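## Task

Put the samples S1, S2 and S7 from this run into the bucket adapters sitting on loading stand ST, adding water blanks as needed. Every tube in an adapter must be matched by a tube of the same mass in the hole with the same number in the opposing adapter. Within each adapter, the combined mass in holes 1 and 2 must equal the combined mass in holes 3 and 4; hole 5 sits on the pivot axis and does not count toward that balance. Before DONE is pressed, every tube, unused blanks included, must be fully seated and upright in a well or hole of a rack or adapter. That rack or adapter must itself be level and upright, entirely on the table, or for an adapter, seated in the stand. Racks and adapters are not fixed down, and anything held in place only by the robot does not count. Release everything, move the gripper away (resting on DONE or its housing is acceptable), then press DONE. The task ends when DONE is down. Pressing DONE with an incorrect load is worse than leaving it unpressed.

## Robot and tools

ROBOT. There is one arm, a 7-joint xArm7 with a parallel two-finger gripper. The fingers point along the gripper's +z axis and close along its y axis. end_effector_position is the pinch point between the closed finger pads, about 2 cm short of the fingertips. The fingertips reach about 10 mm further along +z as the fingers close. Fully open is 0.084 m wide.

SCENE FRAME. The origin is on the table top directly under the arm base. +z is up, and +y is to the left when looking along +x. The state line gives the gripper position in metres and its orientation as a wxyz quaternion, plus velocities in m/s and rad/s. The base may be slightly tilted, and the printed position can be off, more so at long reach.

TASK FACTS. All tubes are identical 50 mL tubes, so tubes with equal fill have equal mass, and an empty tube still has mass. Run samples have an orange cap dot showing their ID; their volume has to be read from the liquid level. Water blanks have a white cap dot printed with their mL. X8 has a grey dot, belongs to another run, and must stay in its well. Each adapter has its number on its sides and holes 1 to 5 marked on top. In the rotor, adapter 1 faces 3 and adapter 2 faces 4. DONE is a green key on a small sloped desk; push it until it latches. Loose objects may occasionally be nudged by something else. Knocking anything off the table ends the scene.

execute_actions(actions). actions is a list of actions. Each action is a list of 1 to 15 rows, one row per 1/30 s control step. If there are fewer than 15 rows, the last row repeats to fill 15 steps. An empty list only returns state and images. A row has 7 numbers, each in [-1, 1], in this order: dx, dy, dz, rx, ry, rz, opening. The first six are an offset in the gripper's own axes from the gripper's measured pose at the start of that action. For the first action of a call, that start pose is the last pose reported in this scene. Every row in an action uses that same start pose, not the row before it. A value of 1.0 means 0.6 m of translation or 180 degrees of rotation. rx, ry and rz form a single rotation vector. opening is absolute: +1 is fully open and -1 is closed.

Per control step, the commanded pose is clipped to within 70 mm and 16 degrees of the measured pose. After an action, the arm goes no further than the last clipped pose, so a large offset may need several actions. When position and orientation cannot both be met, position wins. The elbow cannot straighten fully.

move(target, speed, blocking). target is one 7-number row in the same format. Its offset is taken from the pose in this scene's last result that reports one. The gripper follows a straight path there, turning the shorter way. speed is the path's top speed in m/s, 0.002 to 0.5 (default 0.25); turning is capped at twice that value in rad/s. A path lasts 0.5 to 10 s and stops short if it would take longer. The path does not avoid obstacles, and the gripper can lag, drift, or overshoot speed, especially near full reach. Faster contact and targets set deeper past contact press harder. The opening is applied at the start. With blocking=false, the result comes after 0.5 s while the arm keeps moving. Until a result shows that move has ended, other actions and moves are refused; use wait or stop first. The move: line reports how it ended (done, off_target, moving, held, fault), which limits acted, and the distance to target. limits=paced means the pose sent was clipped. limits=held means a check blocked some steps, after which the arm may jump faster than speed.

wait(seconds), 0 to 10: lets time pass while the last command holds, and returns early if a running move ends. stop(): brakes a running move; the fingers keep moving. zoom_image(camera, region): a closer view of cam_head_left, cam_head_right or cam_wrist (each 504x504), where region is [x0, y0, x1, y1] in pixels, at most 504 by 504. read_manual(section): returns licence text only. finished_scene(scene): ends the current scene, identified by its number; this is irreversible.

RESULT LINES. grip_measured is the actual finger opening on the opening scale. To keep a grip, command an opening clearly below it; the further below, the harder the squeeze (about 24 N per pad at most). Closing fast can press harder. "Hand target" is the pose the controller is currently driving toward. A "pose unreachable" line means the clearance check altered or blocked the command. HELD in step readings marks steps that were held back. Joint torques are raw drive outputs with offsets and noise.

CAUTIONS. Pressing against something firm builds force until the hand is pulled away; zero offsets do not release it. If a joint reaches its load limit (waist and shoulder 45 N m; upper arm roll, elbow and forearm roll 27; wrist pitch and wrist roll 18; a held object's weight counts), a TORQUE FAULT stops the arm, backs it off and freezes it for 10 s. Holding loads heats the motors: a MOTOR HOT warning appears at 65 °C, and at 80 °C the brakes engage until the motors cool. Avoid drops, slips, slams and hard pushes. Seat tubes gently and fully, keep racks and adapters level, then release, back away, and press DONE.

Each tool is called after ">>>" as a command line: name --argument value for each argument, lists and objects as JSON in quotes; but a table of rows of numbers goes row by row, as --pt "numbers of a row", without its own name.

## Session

>>> execute_actions --actions '[]'

>>> zoom_image --camera "cam_head_left" --region '[110, 130, 410, 350]'

Scene clock: 0.00 s.
end_effector_position=(+0.1965, +0.0008, +0.3815) grip_measured=+1.00 end_effector_quat_wxyz=(+0.513, +0.818, -0.250, +0.069) end_effector_velocity=(-0.000, +0.000, -0.000) end_effector_angular_velocity=(-0.001, -0.000, +0.000)
Joint positions: [-0.071 -0.626  0.862  0.599 -0.389  1.736  1.083  0.084]
Joint velocities: [ 0.001 -0.     0.    -0.001  0.     0.     0.001 -0.   ]
Joint torques (N m, as the arm reports them, + toward a larger angle): no reading
Motor temperatures (°C, as the motors report them): [41 34 37 38 40 38 38]
Hand target: +0.196, +0.001, +0.382; +0.513, +0.818, -0.250, +0.069
camera_calibration (this result's frames):
cam_wrist: T_world_to_cam=[[-0.458642, -0.349142, 0.817158, -0.189968], [-0.879656, 0.308682, -0.361831, 0.381281], [-0.125911, -0.884768, -0.448699, 0.328684], [0, 0, 0, 1]] pos_world=[0.289654, 0.106789, 0.440673]

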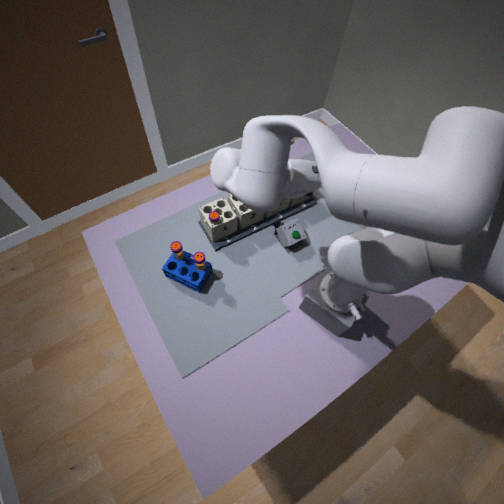

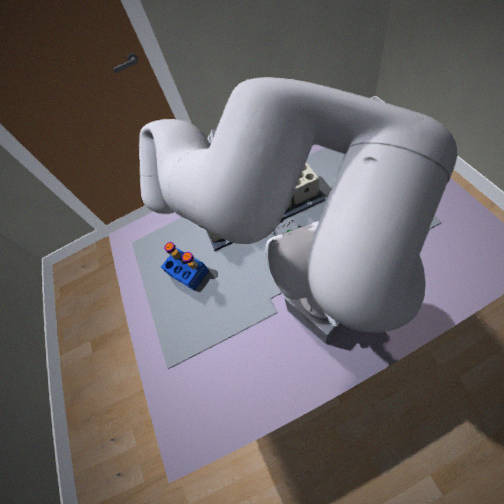

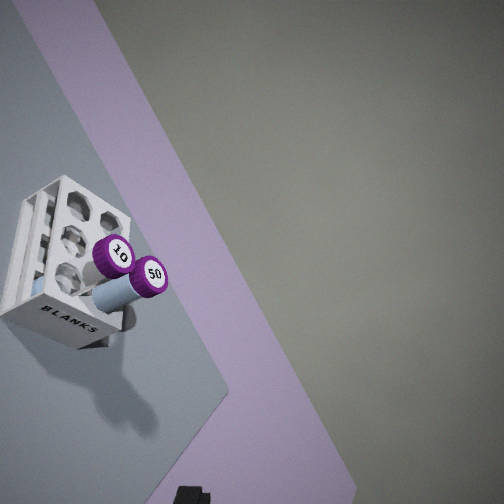

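Region (110, 130, 410, 350) of cam_head_left's 504x504 image, scaled by 1.680, with more detail than that image has; it fills the top 370 rows of this view, and the rest is white.

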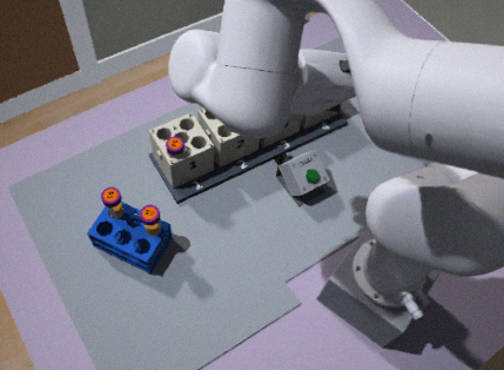

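>>> move --target '[0.082,-0.208,-0.368,0.348,-0.047,-0.170,1]'

>>> zoom_image --camera "cam_head_right" --region '[150, 230, 220, 300]'

>>> zoom_image --camera "cam_head_left" --region '[150, 150, 370, 300]'

Scene clock: 9.57 s.
end_effector_position=(+0.3302, +0.2210, +0.4020) grip_measured=+1.00 end_effector_quat_wxyz=(+0.000, +1.000, +0.002, -0.000) end_effector_velocity=(+0.001, -0.000, +0.000) end_effector_angular_velocity=(+0.002, -0.000, +0.001)
Joint positions: [ 0.098 -0.321  0.512  1.019  0.161  1.305  0.442  0.084]
Joint velocities: [-0.001  0.001 -0.001  0.001  0.001 -0.001 -0.003 -0.   ]
Joint torques (N m, as the arm reports them, + toward a larger angle): [-0.22 -7.09 -4.53 16.5  -0.44 -1.06 -0.23]
Motor temperatures (°C, as the motors report them): [41 34 37 39 40 38 38]
Hand target: +0.330, +0.221, +0.402; +0.000, +1.000, +0.002, -0.000
Off the commanded pose: 0.001 m, 0 deg.
move: done
camera_calibration (this result's frames):
cam_wrist: T_world_to_cam=[[0.0280551, -0.999575, 0.00793364, 0.239908], [-0.999301, -0.0282418, -0.0244782, 0.416691], [0.0246919, -0.00724135, -0.999669, 0.527361], [0, 0, 0, 1]] pos_world=[0.396648, 0.255392, 0.535483]

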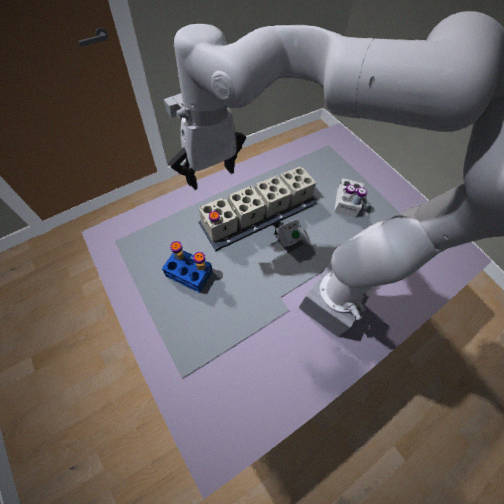

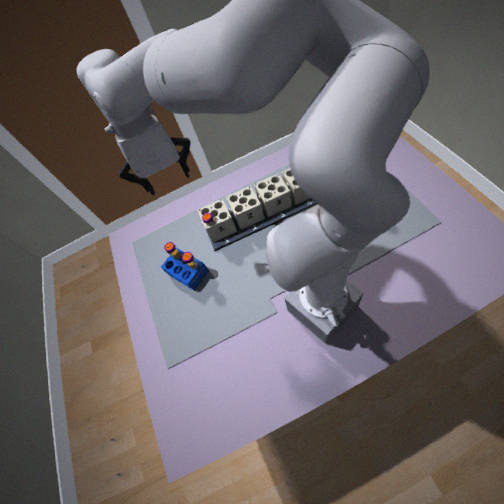

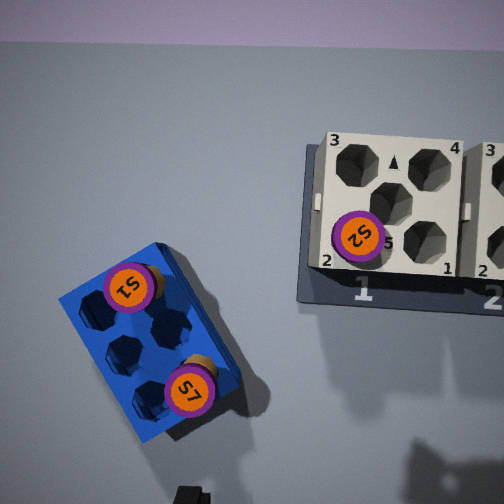

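Region (150, 230, 220, 300) of cam_head_right's 504x504 image, scaled by 7.200, with more detail than that image has.

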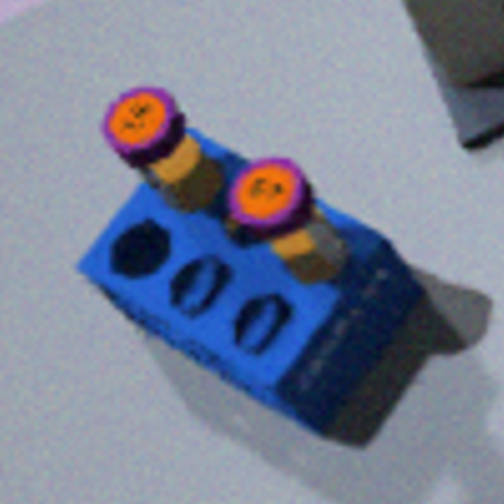

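Region (150, 150, 370, 300) of cam_head_left's 504x504 image, scaled by 2.291, with more detail than that image has; it fills the top 344 rows of this view, and the rest is white.

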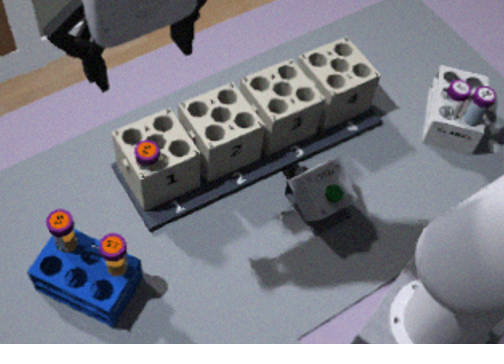

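>>> move --target '[0.147,0.063,0.29,0,0,0,0.3]'

Scene clock: 16.00 s.
end_effector_position=(+0.4193, +0.1835, +0.2290) grip_measured=+0.29 end_effector_quat_wxyz=(+0.000, +1.000, +0.002, +0.001) end_effector_velocity=(-0.002, -0.003, -0.005) end_effector_angular_velocity=(-0.003, +0.010, -0.004)
Joint positions: [ 0.02   0.115  0.498  0.902 -0.078  0.801  0.467  0.056]
Joint velocities: [-0.002  0.007 -0.004 -0.005 -0.002 -0.     0.     0.   ]
Joint torques (N m, as the arm reports them, + toward a larger angle): [ -0.33 -13.65   1.01  15.31  -0.4   -1.01  -0.24]
Motor temperatures (°C, as the motors report them): [41 34 37 40 40 38 38]
Hand target: +0.419, +0.183, +0.228; +0.000, +1.000, +0.002, +0.000
Off the commanded pose: 0.001 m, 0 deg.
move: done
camera_calibration (this result's frames):
cam_wrist: T_world_to_cam=[[0.0277562, -0.999585, 0.00772814, 0.201474], [-0.999269, -0.027949, -0.0260748, 0.500795], [0.02628, -0.00699875, -0.99963, 0.351282], [0, 0, 0, 1]] pos_world=[0.485605, 0.217846, 0.362653]

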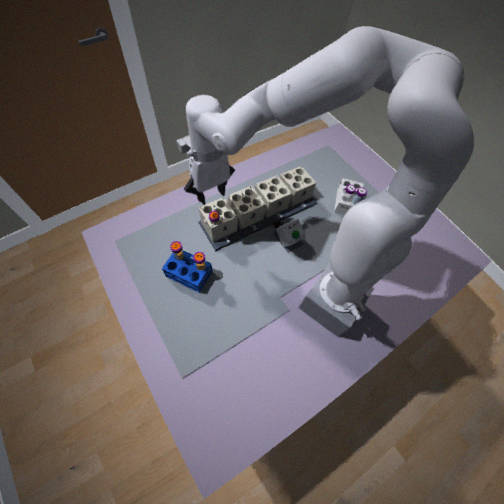

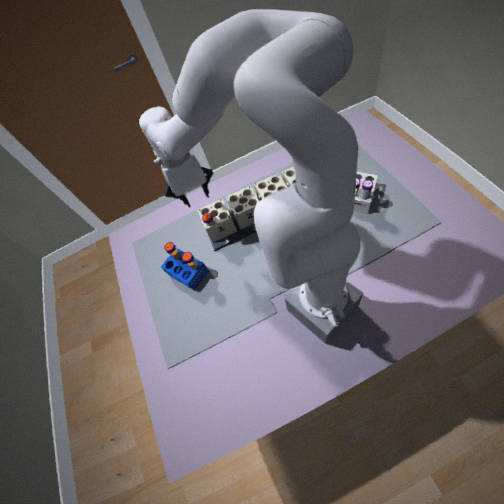

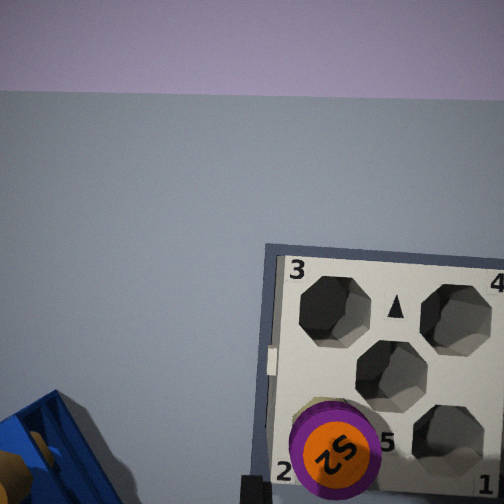

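>>> move --target '[-0.002,0.001,0.163,0,0,0,0.3]' --speed 0.1

>>> move --target '[0,0,0,0,0,0,-0.6]'

>>> move --target '[0,0,-0.17,0,0,0,-0.6]' --speed 0.08

>>> move --target '[0.04,0.043,0,0,0,0,-0.6]' --speed 0.08

>>> move --target '[0,0,0.03,0,0,0,-0.6]' --speed 0.03

Scene clock: 22.27 s.
end_effector_position=(+0.4190, +0.1828, +0.1316) grip_measured=+0.29 end_effector_quat_wxyz=(+0.000, +1.000, +0.002, +0.001) end_effector_velocity=(-0.003, -0.001, -0.003) end_effector_angular_velocity=(-0.002, +0.007, +0.001)
Joint positions: [ 0.07   0.349  0.426  0.852 -0.278  0.547  0.61   0.056]
Joint velocities: [ 0.     0.003 -0.002 -0.005 -0.001 -0.001 -0.     0.   ]
Joint torques (N m, as the arm reports them, + toward a larger angle): [ -0.37 -16.29   3.19  12.79  -0.5   -1.    -0.25]
Motor temperatures (°C, as the motors report them): [41 34 37 40 40 38 38]
Hand target: +0.419, +0.183, +0.131; +0.001, +1.000, +0.002, +0.001
Off the commanded pose: 0.001 m, 0 deg.
move: done
camera_calibration (this result's frames):
cam_wrist: T_world_to_cam=[[0.0273719, -0.999592, 0.00813244, 0.201652], [-0.999248, -0.0275841, -0.0272439, 0.498007], [0.0274571, -0.00738061, -0.999596, 0.253489], [0, 0, 0, 1]] pos_world=[0.485152, 0.217178, 0.265314]

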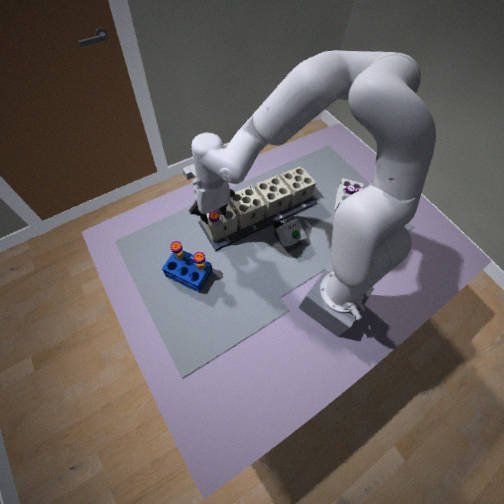

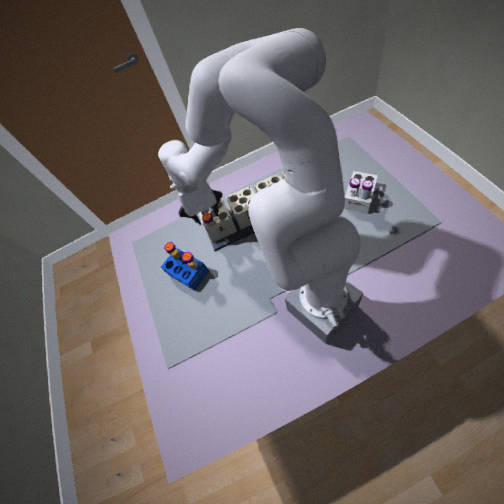

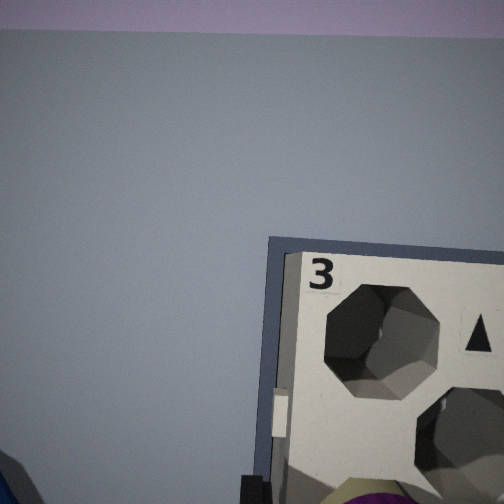

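Scene clock: 22.77 s.
end_effector_position=(+0.4191, +0.1830, +0.1317) grip_measured=-0.26 end_effector_quat_wxyz=(+0.000, +1.000, +0.002, +0.001) end_effector_velocity=(+0.000, -0.000, -0.000) end_effector_angular_velocity=(+0.000, -0.000, +0.000)
Joint positions: [ 0.07   0.349  0.426  0.852 -0.278  0.547  0.61   0.033]
Joint velocities: [-0.001 -0.     0.    -0.    -0.    -0.    -0.    -0.   ]
Joint torques (N m, as the arm reports them, + toward a larger angle): [ -0.73 -15.99   2.67  12.52  -0.38  -0.82  -0.39]
Motor temperatures (°C, as the motors report them): [41 34 37 40 40 38 38]
Hand target: +0.419, +0.183, +0.132; +0.000, +1.000, +0.002, +0.001
Off the commanded pose: 0.000 m, 0 deg.
move: done
camera_calibration (this result's frames):
cam_wrist: T_world_to_cam=[[0.0275493, -0.999589, 0.00797326, 0.201737], [-0.999236, -0.027759, -0.0275129, 0.498134], [0.0277229, -0.00720921, -0.99959, 0.253436], [0, 0, 0, 1]] pos_world=[0.48517, 0.217309, 0.265429]

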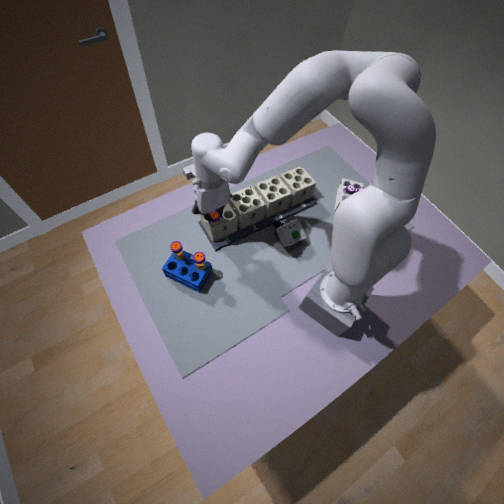

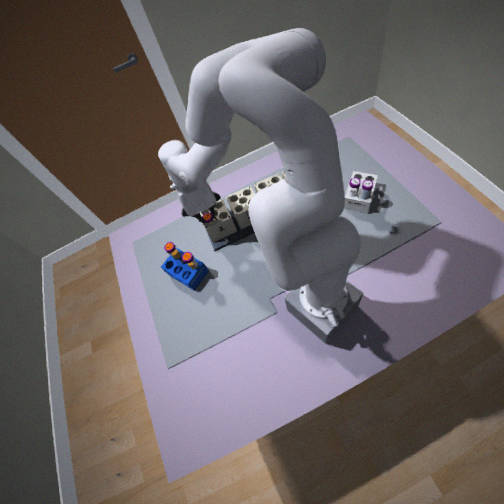

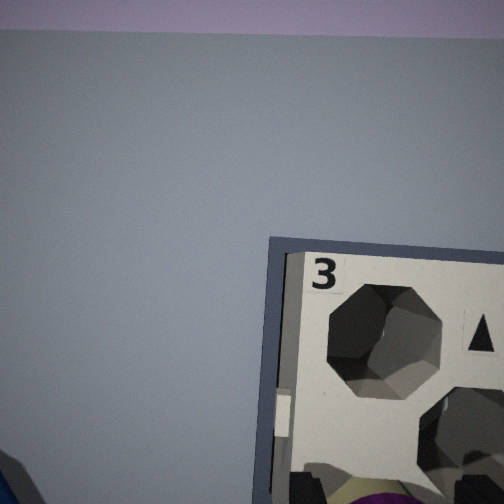

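Scene clock: 24.37 s.
end_effector_position=(+0.4181, +0.1830, +0.2332) grip_measured=-0.26 end_effector_quat_wxyz=(+0.000, +1.000, +0.002, +0.001) end_effector_velocity=(-0.002, -0.001, -0.002) end_effector_angular_velocity=(-0.002, +0.008, -0.000)
Joint positions: [ 0.012  0.102  0.505  0.9   -0.069  0.811  0.46   0.033]
Joint velocities: [-0.     0.002 -0.001 -0.003  0.001  0.003 -0.001  0.   ]
Joint torques (N m, as the arm reports them, + toward a larger angle): [ -0.29 -14.04   0.87  15.51  -0.31  -1.06  -0.37]
Motor temperatures (°C, as the motors report them): [41 34 37 40 40 38 38]
Hand target: +0.418, +0.183, +0.234; -0.000, +1.000, +0.002, +0.001
Off the commanded pose: 0.001 m, 0 deg.
move: done
camera_calibration (this result's frames):
cam_wrist: T_world_to_cam=[[0.0278845, -0.999582, 0.00760609, 0.200914], [-0.999264, -0.0280746, -0.0261503, 0.499634], [0.0263529, -0.0068713, -0.999629, 0.355431], [0, 0, 0, 1]] pos_world=[0.484297, 0.217299, 0.366837]

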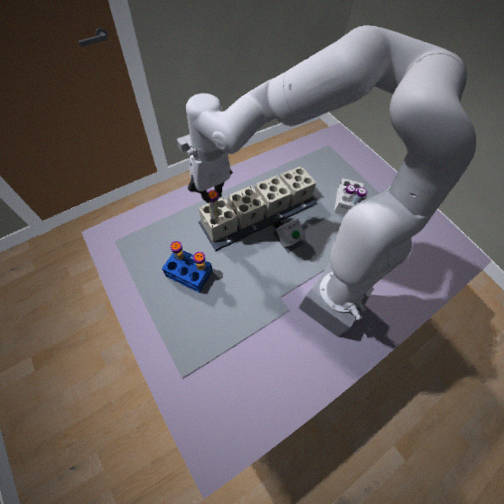

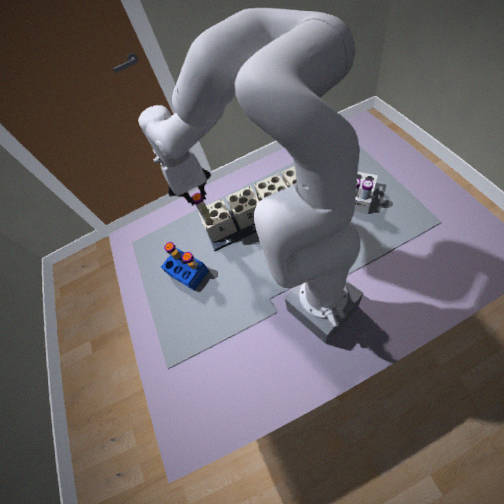

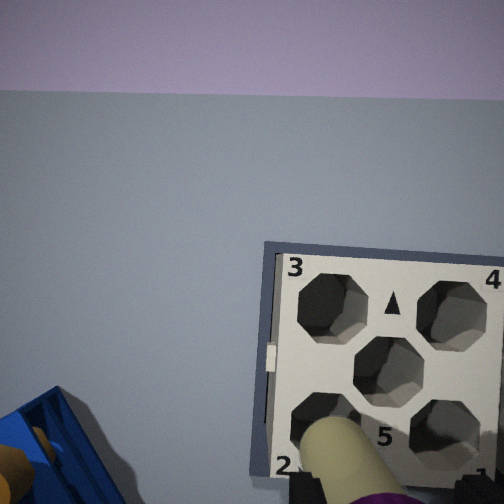

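Scene clock: 25.13 s.
end_effector_position=(+0.4419, +0.1578, +0.2333) grip_measured=-0.26 end_effector_quat_wxyz=(-0.000, +1.000, +0.003, +0.001) end_effector_velocity=(-0.000, +0.002, +0.000) end_effector_angular_velocity=(+0.000, -0.001, +0.005)
Joint positions: [-0.022  0.143  0.473  0.95  -0.089  0.823  0.404  0.033]
Joint velocities: [-0.    -0.     0.004  0.001 -0.     0.001 -0.001 -0.   ]
Joint torques (N m, as the arm reports them, + toward a larger angle): [ -0.66 -14.68   0.86  15.38  -0.48  -1.02  -0.33]
Motor temperatures (°C, as the motors report them): [41 34 37 40 40 38 38]
Hand target: +0.442, +0.157, +0.233; -0.000, +1.000, +0.002, +0.001
Off the commanded pose: 0.001 m, 0 deg.
move: done
camera_calibration (this result's frames):
cam_wrist: T_world_to_cam=[[0.0288113, -0.999558, 0.00729084, 0.174693], [-0.999239, -0.0289924, -0.0260876, 0.522863], [0.0262874, -0.00653368, -0.999633, 0.354736], [0, 0, 0, 1]] pos_world=[0.508107, 0.192093, 0.366973]

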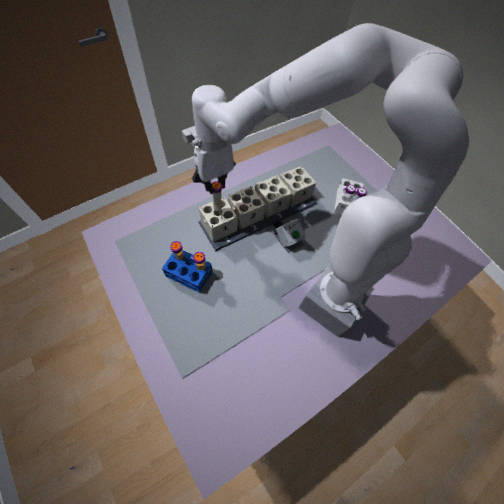

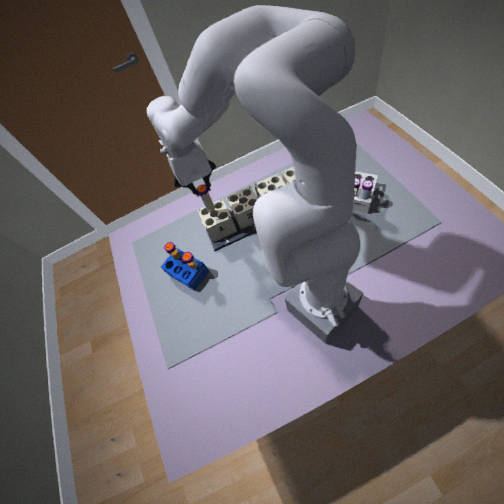

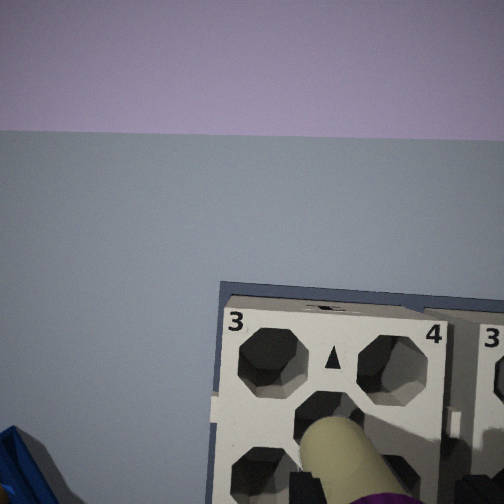

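Scene clock: 26.00 s.
end_effector_position=(+0.4421, +0.1577, +0.2155) grip_measured=-0.26 end_effector_quat_wxyz=(-0.000, +1.000, +0.002, +0.001) end_effector_velocity=(+0.002, +0.000, +0.002) end_effector_angular_velocity=(+0.002, -0.008, -0.002)
Joint positions: [-0.017  0.179  0.467  0.933 -0.116  0.775  0.423  0.033]
Joint velocities: [-0.001 -0.002  0.     0.003 -0.001 -0.003  0.001 -0.   ]
Joint torques (N m, as the arm reports them, + toward a larger angle): [ -0.3  -14.89   1.52  15.04  -0.4   -1.07  -0.31]
Motor temperatures (°C, as the motors report them): [41 34 37 40 40 38 38]
Hand target: +0.442, +0.158, +0.215; +0.000, +1.000, +0.002, +0.001
Off the commanded pose: 0.000 m, 0 deg.
move: done
camera_calibration (this result's frames):
cam_wrist: T_world_to_cam=[[0.0287361, -0.99956, 0.00732785, 0.174837], [-0.999235, -0.0289197, -0.0263131, 0.522599], [0.0265135, -0.00656611, -0.999627, 0.336763], [0, 0, 0, 1]] pos_world=[0.508246, 0.192085, 0.349107]

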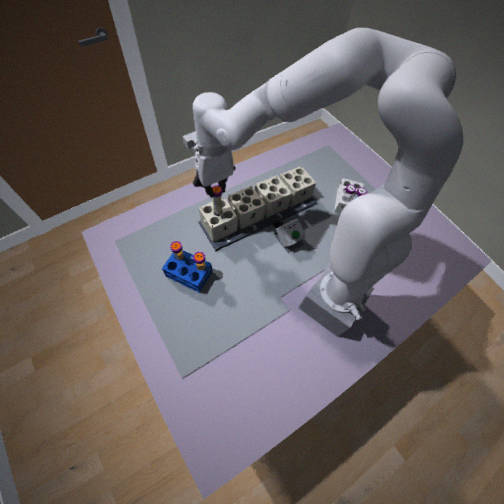

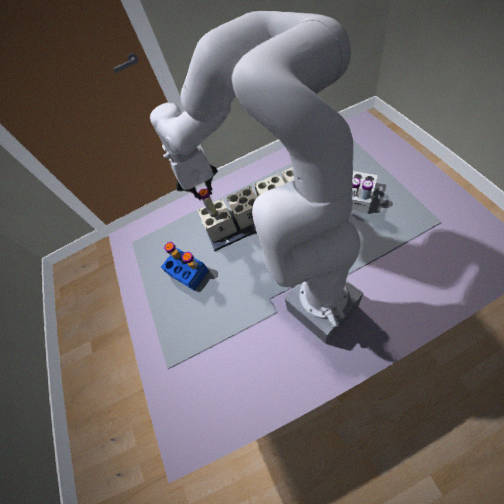

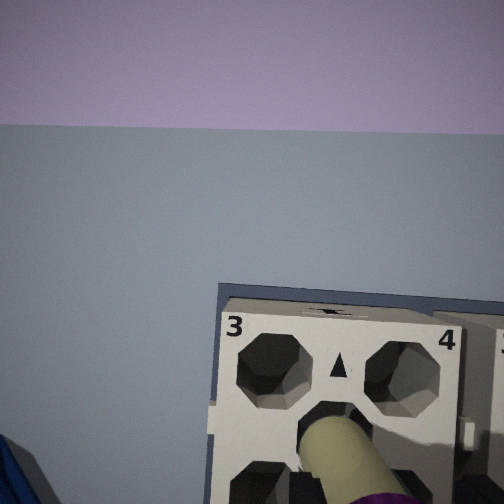

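Aligned; insert and go to S7.

>>> move --target '[0.001,0.001,0.05,0,0,0,-0.6]' --speed 0.02

>>> move --target '[0,0,0.086,0,0,0,-0.6]' --speed 0.04

>>> move --target '[0,0,0,0,0,0,0.3]'

>>> move --target '[0,0,-0.135,0,0,0,0.3]'

>>> move --target '[-0.215,-0.224,0,0,0,0,0.3]'

Scene clock: 31.23 s.
end_effector_position=(+0.4429, +0.1571, +0.1855) grip_measured=-0.26 end_effector_quat_wxyz=(+0.000, +1.000, +0.002, +0.001) end_effector_velocity=(+0.002, +0.001, +0.002) end_effector_angular_velocity=(+0.002, -0.007, -0.000)
Joint positions: [-0.004  0.246  0.449  0.915 -0.167  0.697  0.457  0.033]
Joint velocities: [-0.    -0.002  0.001  0.003 -0.001 -0.002  0.001 -0.   ]
Joint torques (N m, as the arm reports them, + toward a larger angle): [ -0.27 -15.7    2.28  14.31  -0.4   -1.11  -0.26]
Motor temperatures (°C, as the motors report them): [41 34 37 40 40 38 38]
Hand target: +0.443, +0.157, +0.185; +0.000, +1.000, +0.002, +0.001
Off the commanded pose: 0.000 m, 0 deg.
move: done
camera_calibration (this result's frames):
cam_wrist: T_world_to_cam=[[0.0286292, -0.999562, 0.00745448, 0.174431], [-0.999234, -0.0288173, -0.0264777, 0.522623], [0.0266809, -0.00669073, -0.999622, 0.306775], [0, 0, 0, 1]] pos_world=[0.509044, 0.191468, 0.319196]

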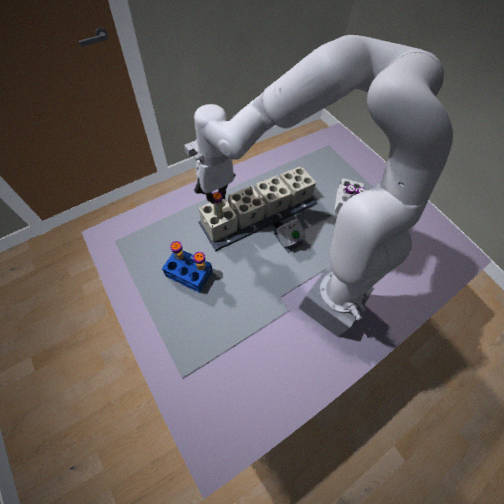

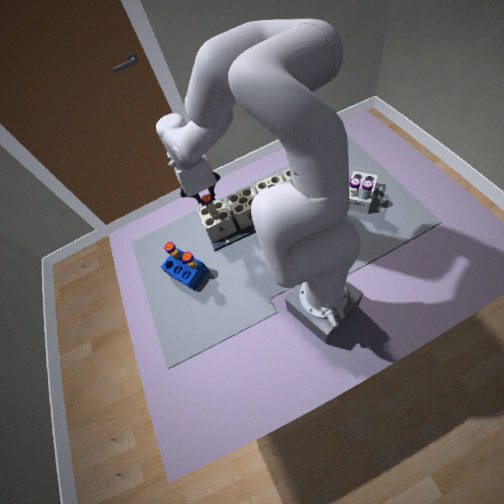

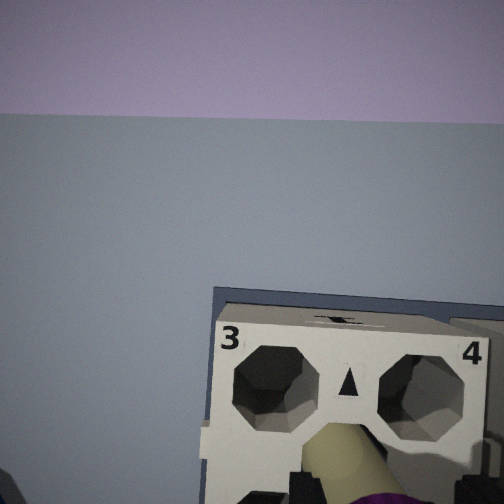

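Scene clock: 32.83 s.
end_effector_position=(+0.4433, +0.1571, +0.1341) grip_measured=-0.26 end_effector_quat_wxyz=(+0.000, +1.000, +0.002, +0.001) end_effector_velocity=(+0.001, +0.000, +0.001) end_effector_angular_velocity=(+0.001, -0.004, +0.000)
Joint positions: [ 0.032  0.372  0.399  0.902 -0.266  0.571  0.528  0.033]
Joint velocities: [ 0.    -0.001 -0.     0.002 -0.001 -0.002  0.    -0.   ]
Joint torques (N m, as the arm reports them, + toward a larger angle): [ -0.42 -17.08   3.23  13.23  -0.45  -1.    -0.26]
Motor temperatures (°C, as the motors report them): [41 34 37 40 40 38 38]
Hand target: +0.443, +0.157, +0.134; +0.000, +1.000, +0.002, +0.001
Off the commanded pose: 0.000 m, 0 deg.
move: done
camera_calibration (this result's frames):
cam_wrist: T_world_to_cam=[[0.0284659, -0.999565, 0.00768008, 0.174814], [-0.999225, -0.0286636, -0.0269905, 0.521757], [0.0271989, -0.00690581, -0.999606, 0.255181], [0, 0, 0, 1]] pos_world=[0.509436, 0.191456, 0.267821]

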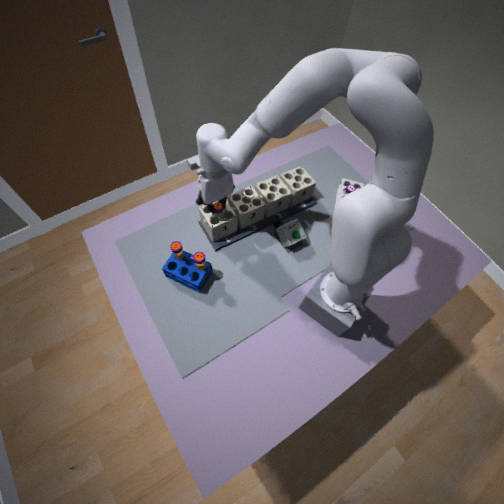

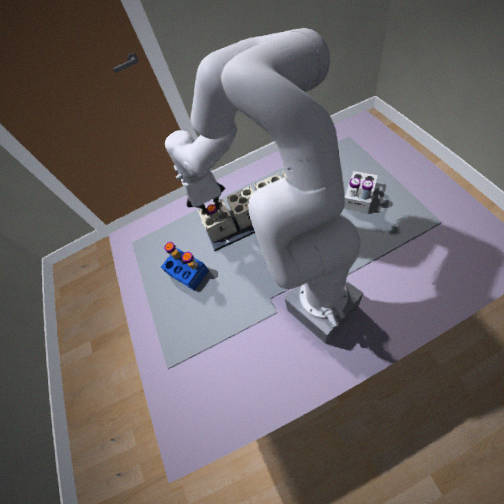

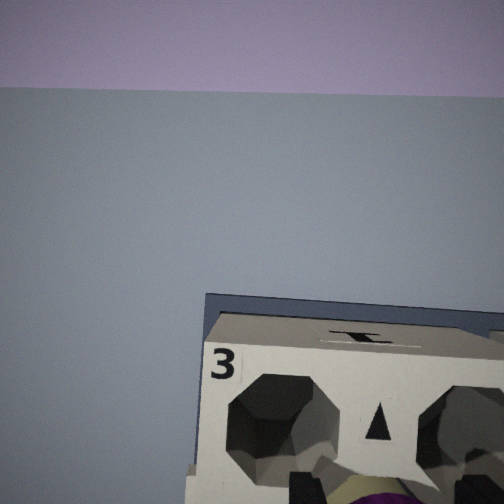

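Scene clock: 33.33 s.
end_effector_position=(+0.4433, +0.1571, +0.1342) grip_measured=+0.29 end_effector_quat_wxyz=(+0.000, +1.000, +0.002, +0.001) end_effector_velocity=(-0.000, +0.000, -0.000) end_effector_angular_velocity=(+0.000, +0.001, -0.000)
Joint positions: [ 0.032  0.372  0.399  0.903 -0.266  0.571  0.528  0.056]
Joint velocities: [ 0.001  0.001 -0.    -0.     0.001  0.    -0.    -0.   ]
Joint torques (N m, as the arm reports them, + toward a larger angle): [ -0.41 -16.88   3.32  12.82  -0.4   -1.01  -0.29]
Motor temperatures (°C, as the motors report them): [41 34 37 40 40 38 38]
Hand target: +0.443, +0.157, +0.134; +0.000, +1.000, +0.002, +0.001
Off the commanded pose: 0.000 m, 0 deg.
move: done
camera_calibration (this result's frames):
cam_wrist: T_world_to_cam=[[0.0284644, -0.999565, 0.00767338, 0.174819], [-0.999223, -0.0286623, -0.0270446, 0.521782], [0.0272528, -0.00689761, -0.999605, 0.255177], [0, 0, 0, 1]] pos_world=[0.509446, 0.191458, 0.267846]

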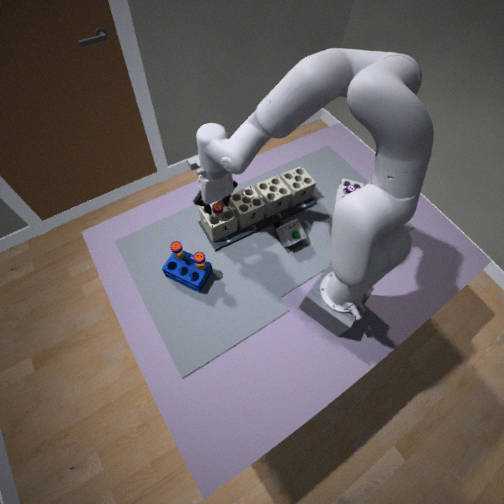

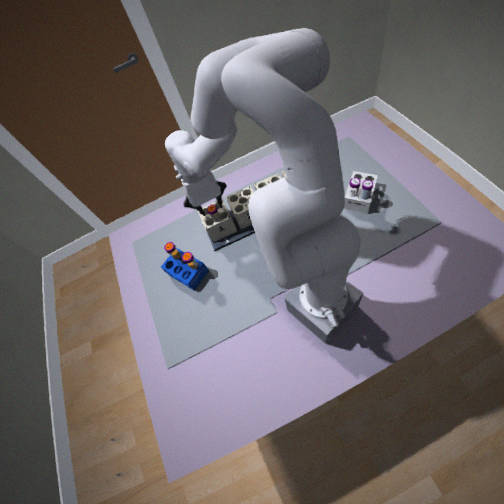

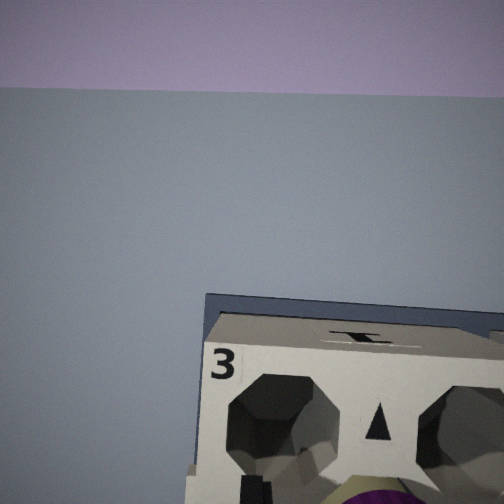

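Scene clock: 34.20 s.
end_effector_position=(+0.4424, +0.1571, +0.2145) grip_measured=+0.29 end_effector_quat_wxyz=(+0.000, +1.000, +0.002, +0.000) end_effector_velocity=(+0.004, +0.002, +0.006) end_effector_angular_velocity=(+0.004, -0.012, +0.001)
Joint positions: [-0.012  0.181  0.46   0.934 -0.115  0.774  0.421  0.056]
Joint velocities: [-0.    -0.005  0.002  0.009  0.002  0.001 -0.001 -0.   ]
Joint torques (N m, as the arm reports them, + toward a larger angle): [ -0.53 -14.71   1.53  14.8   -0.42  -1.04  -0.27]
Motor temperatures (°C, as the motors report them): [41 34 37 40 40 38 38]
Hand target: +0.443, +0.157, +0.215; -0.000, +1.000, +0.002, +0.001
Off the commanded pose: 0.001 m, 0 deg.
move: done
camera_calibration (this result's frames):
cam_wrist: T_world_to_cam=[[0.0288081, -0.999557, 0.00742928, 0.174126], [-0.999259, -0.0289876, -0.025307, 0.522672], [0.0255112, -0.00669474, -0.999652, 0.336227], [0, 0, 0, 1]] pos_world=[0.508691, 0.191451, 0.348044]

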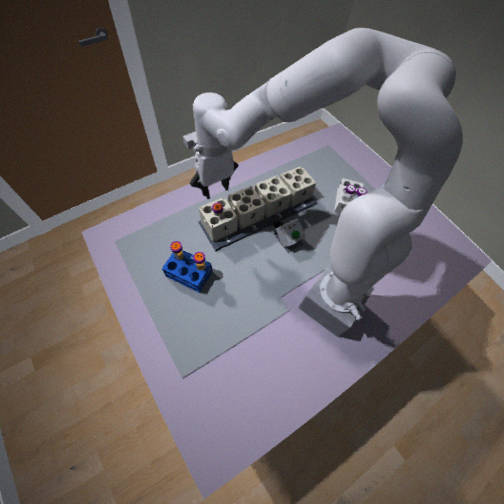

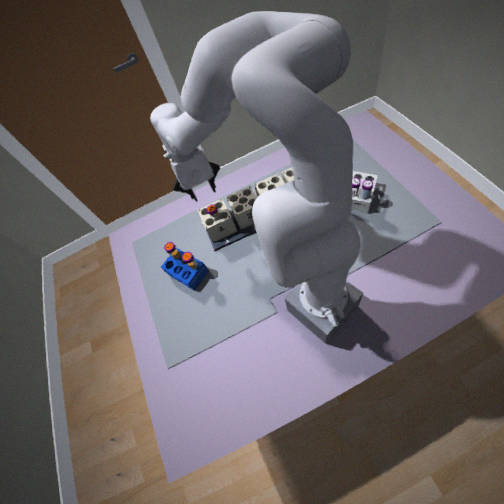

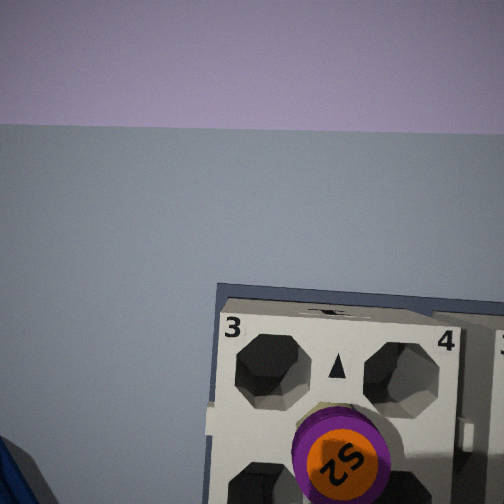

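Scene clock: 35.37 s.
end_effector_position=(+0.3137, +0.2898, +0.2138) grip_measured=+0.29 end_effector_quat_wxyz=(+0.001, +1.000, +0.001, +0.000) end_effector_velocity=(-0.005, +0.004, -0.000) end_effector_angular_velocity=(-0.002, +0.001, +0.009)
Joint positions: [ 0.196  0.051  0.65   0.774 -0.049  0.735  0.781  0.056]
Joint velocities: [ 0.009 -0.001  0.005 -0.001 -0.001  0.001  0.006  0.   ]
Joint torques (N m, as the arm reports them, + toward a larger angle): [ -0.13 -11.25   0.56  14.6   -0.32  -1.02  -0.27]
Motor temperatures (°C, as the motors report them): [41 34 37 40 40 38 38]
Hand target: +0.313, +0.291, +0.214; +0.001, +1.000, +0.002, +0.000
Off the commanded pose: 0.002 m, 0 deg.
move: done
camera_calibration (this result's frames):
cam_wrist: T_world_to_cam=[[0.0262997, -0.999614, 0.00900186, 0.310924], [-0.999327, -0.0265203, -0.0253283, 0.397241], [0.0255572, -0.00832968, -0.999639, 0.340151], [0, 0, 0, 1]] pos_world=[0.380104, 0.324173, 0.34729]

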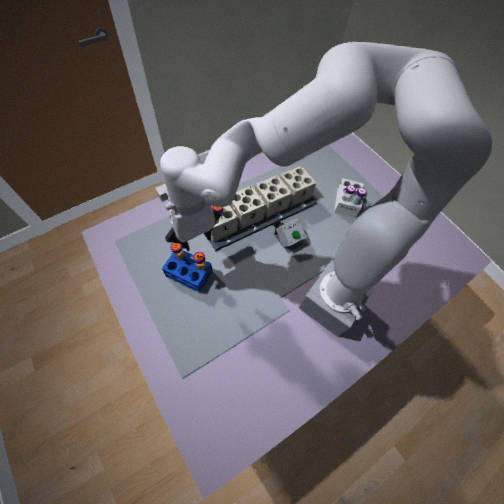

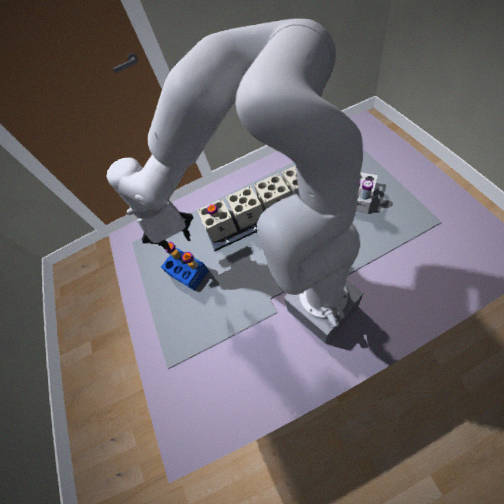

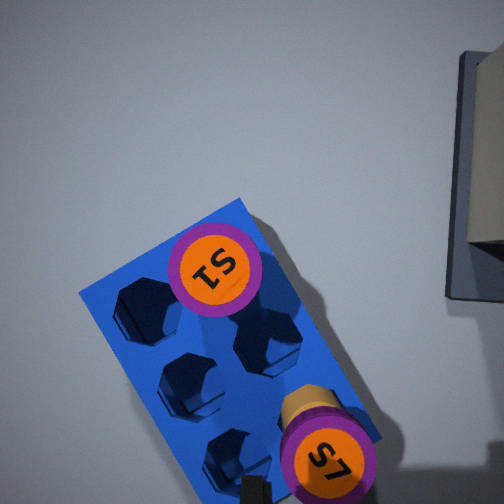

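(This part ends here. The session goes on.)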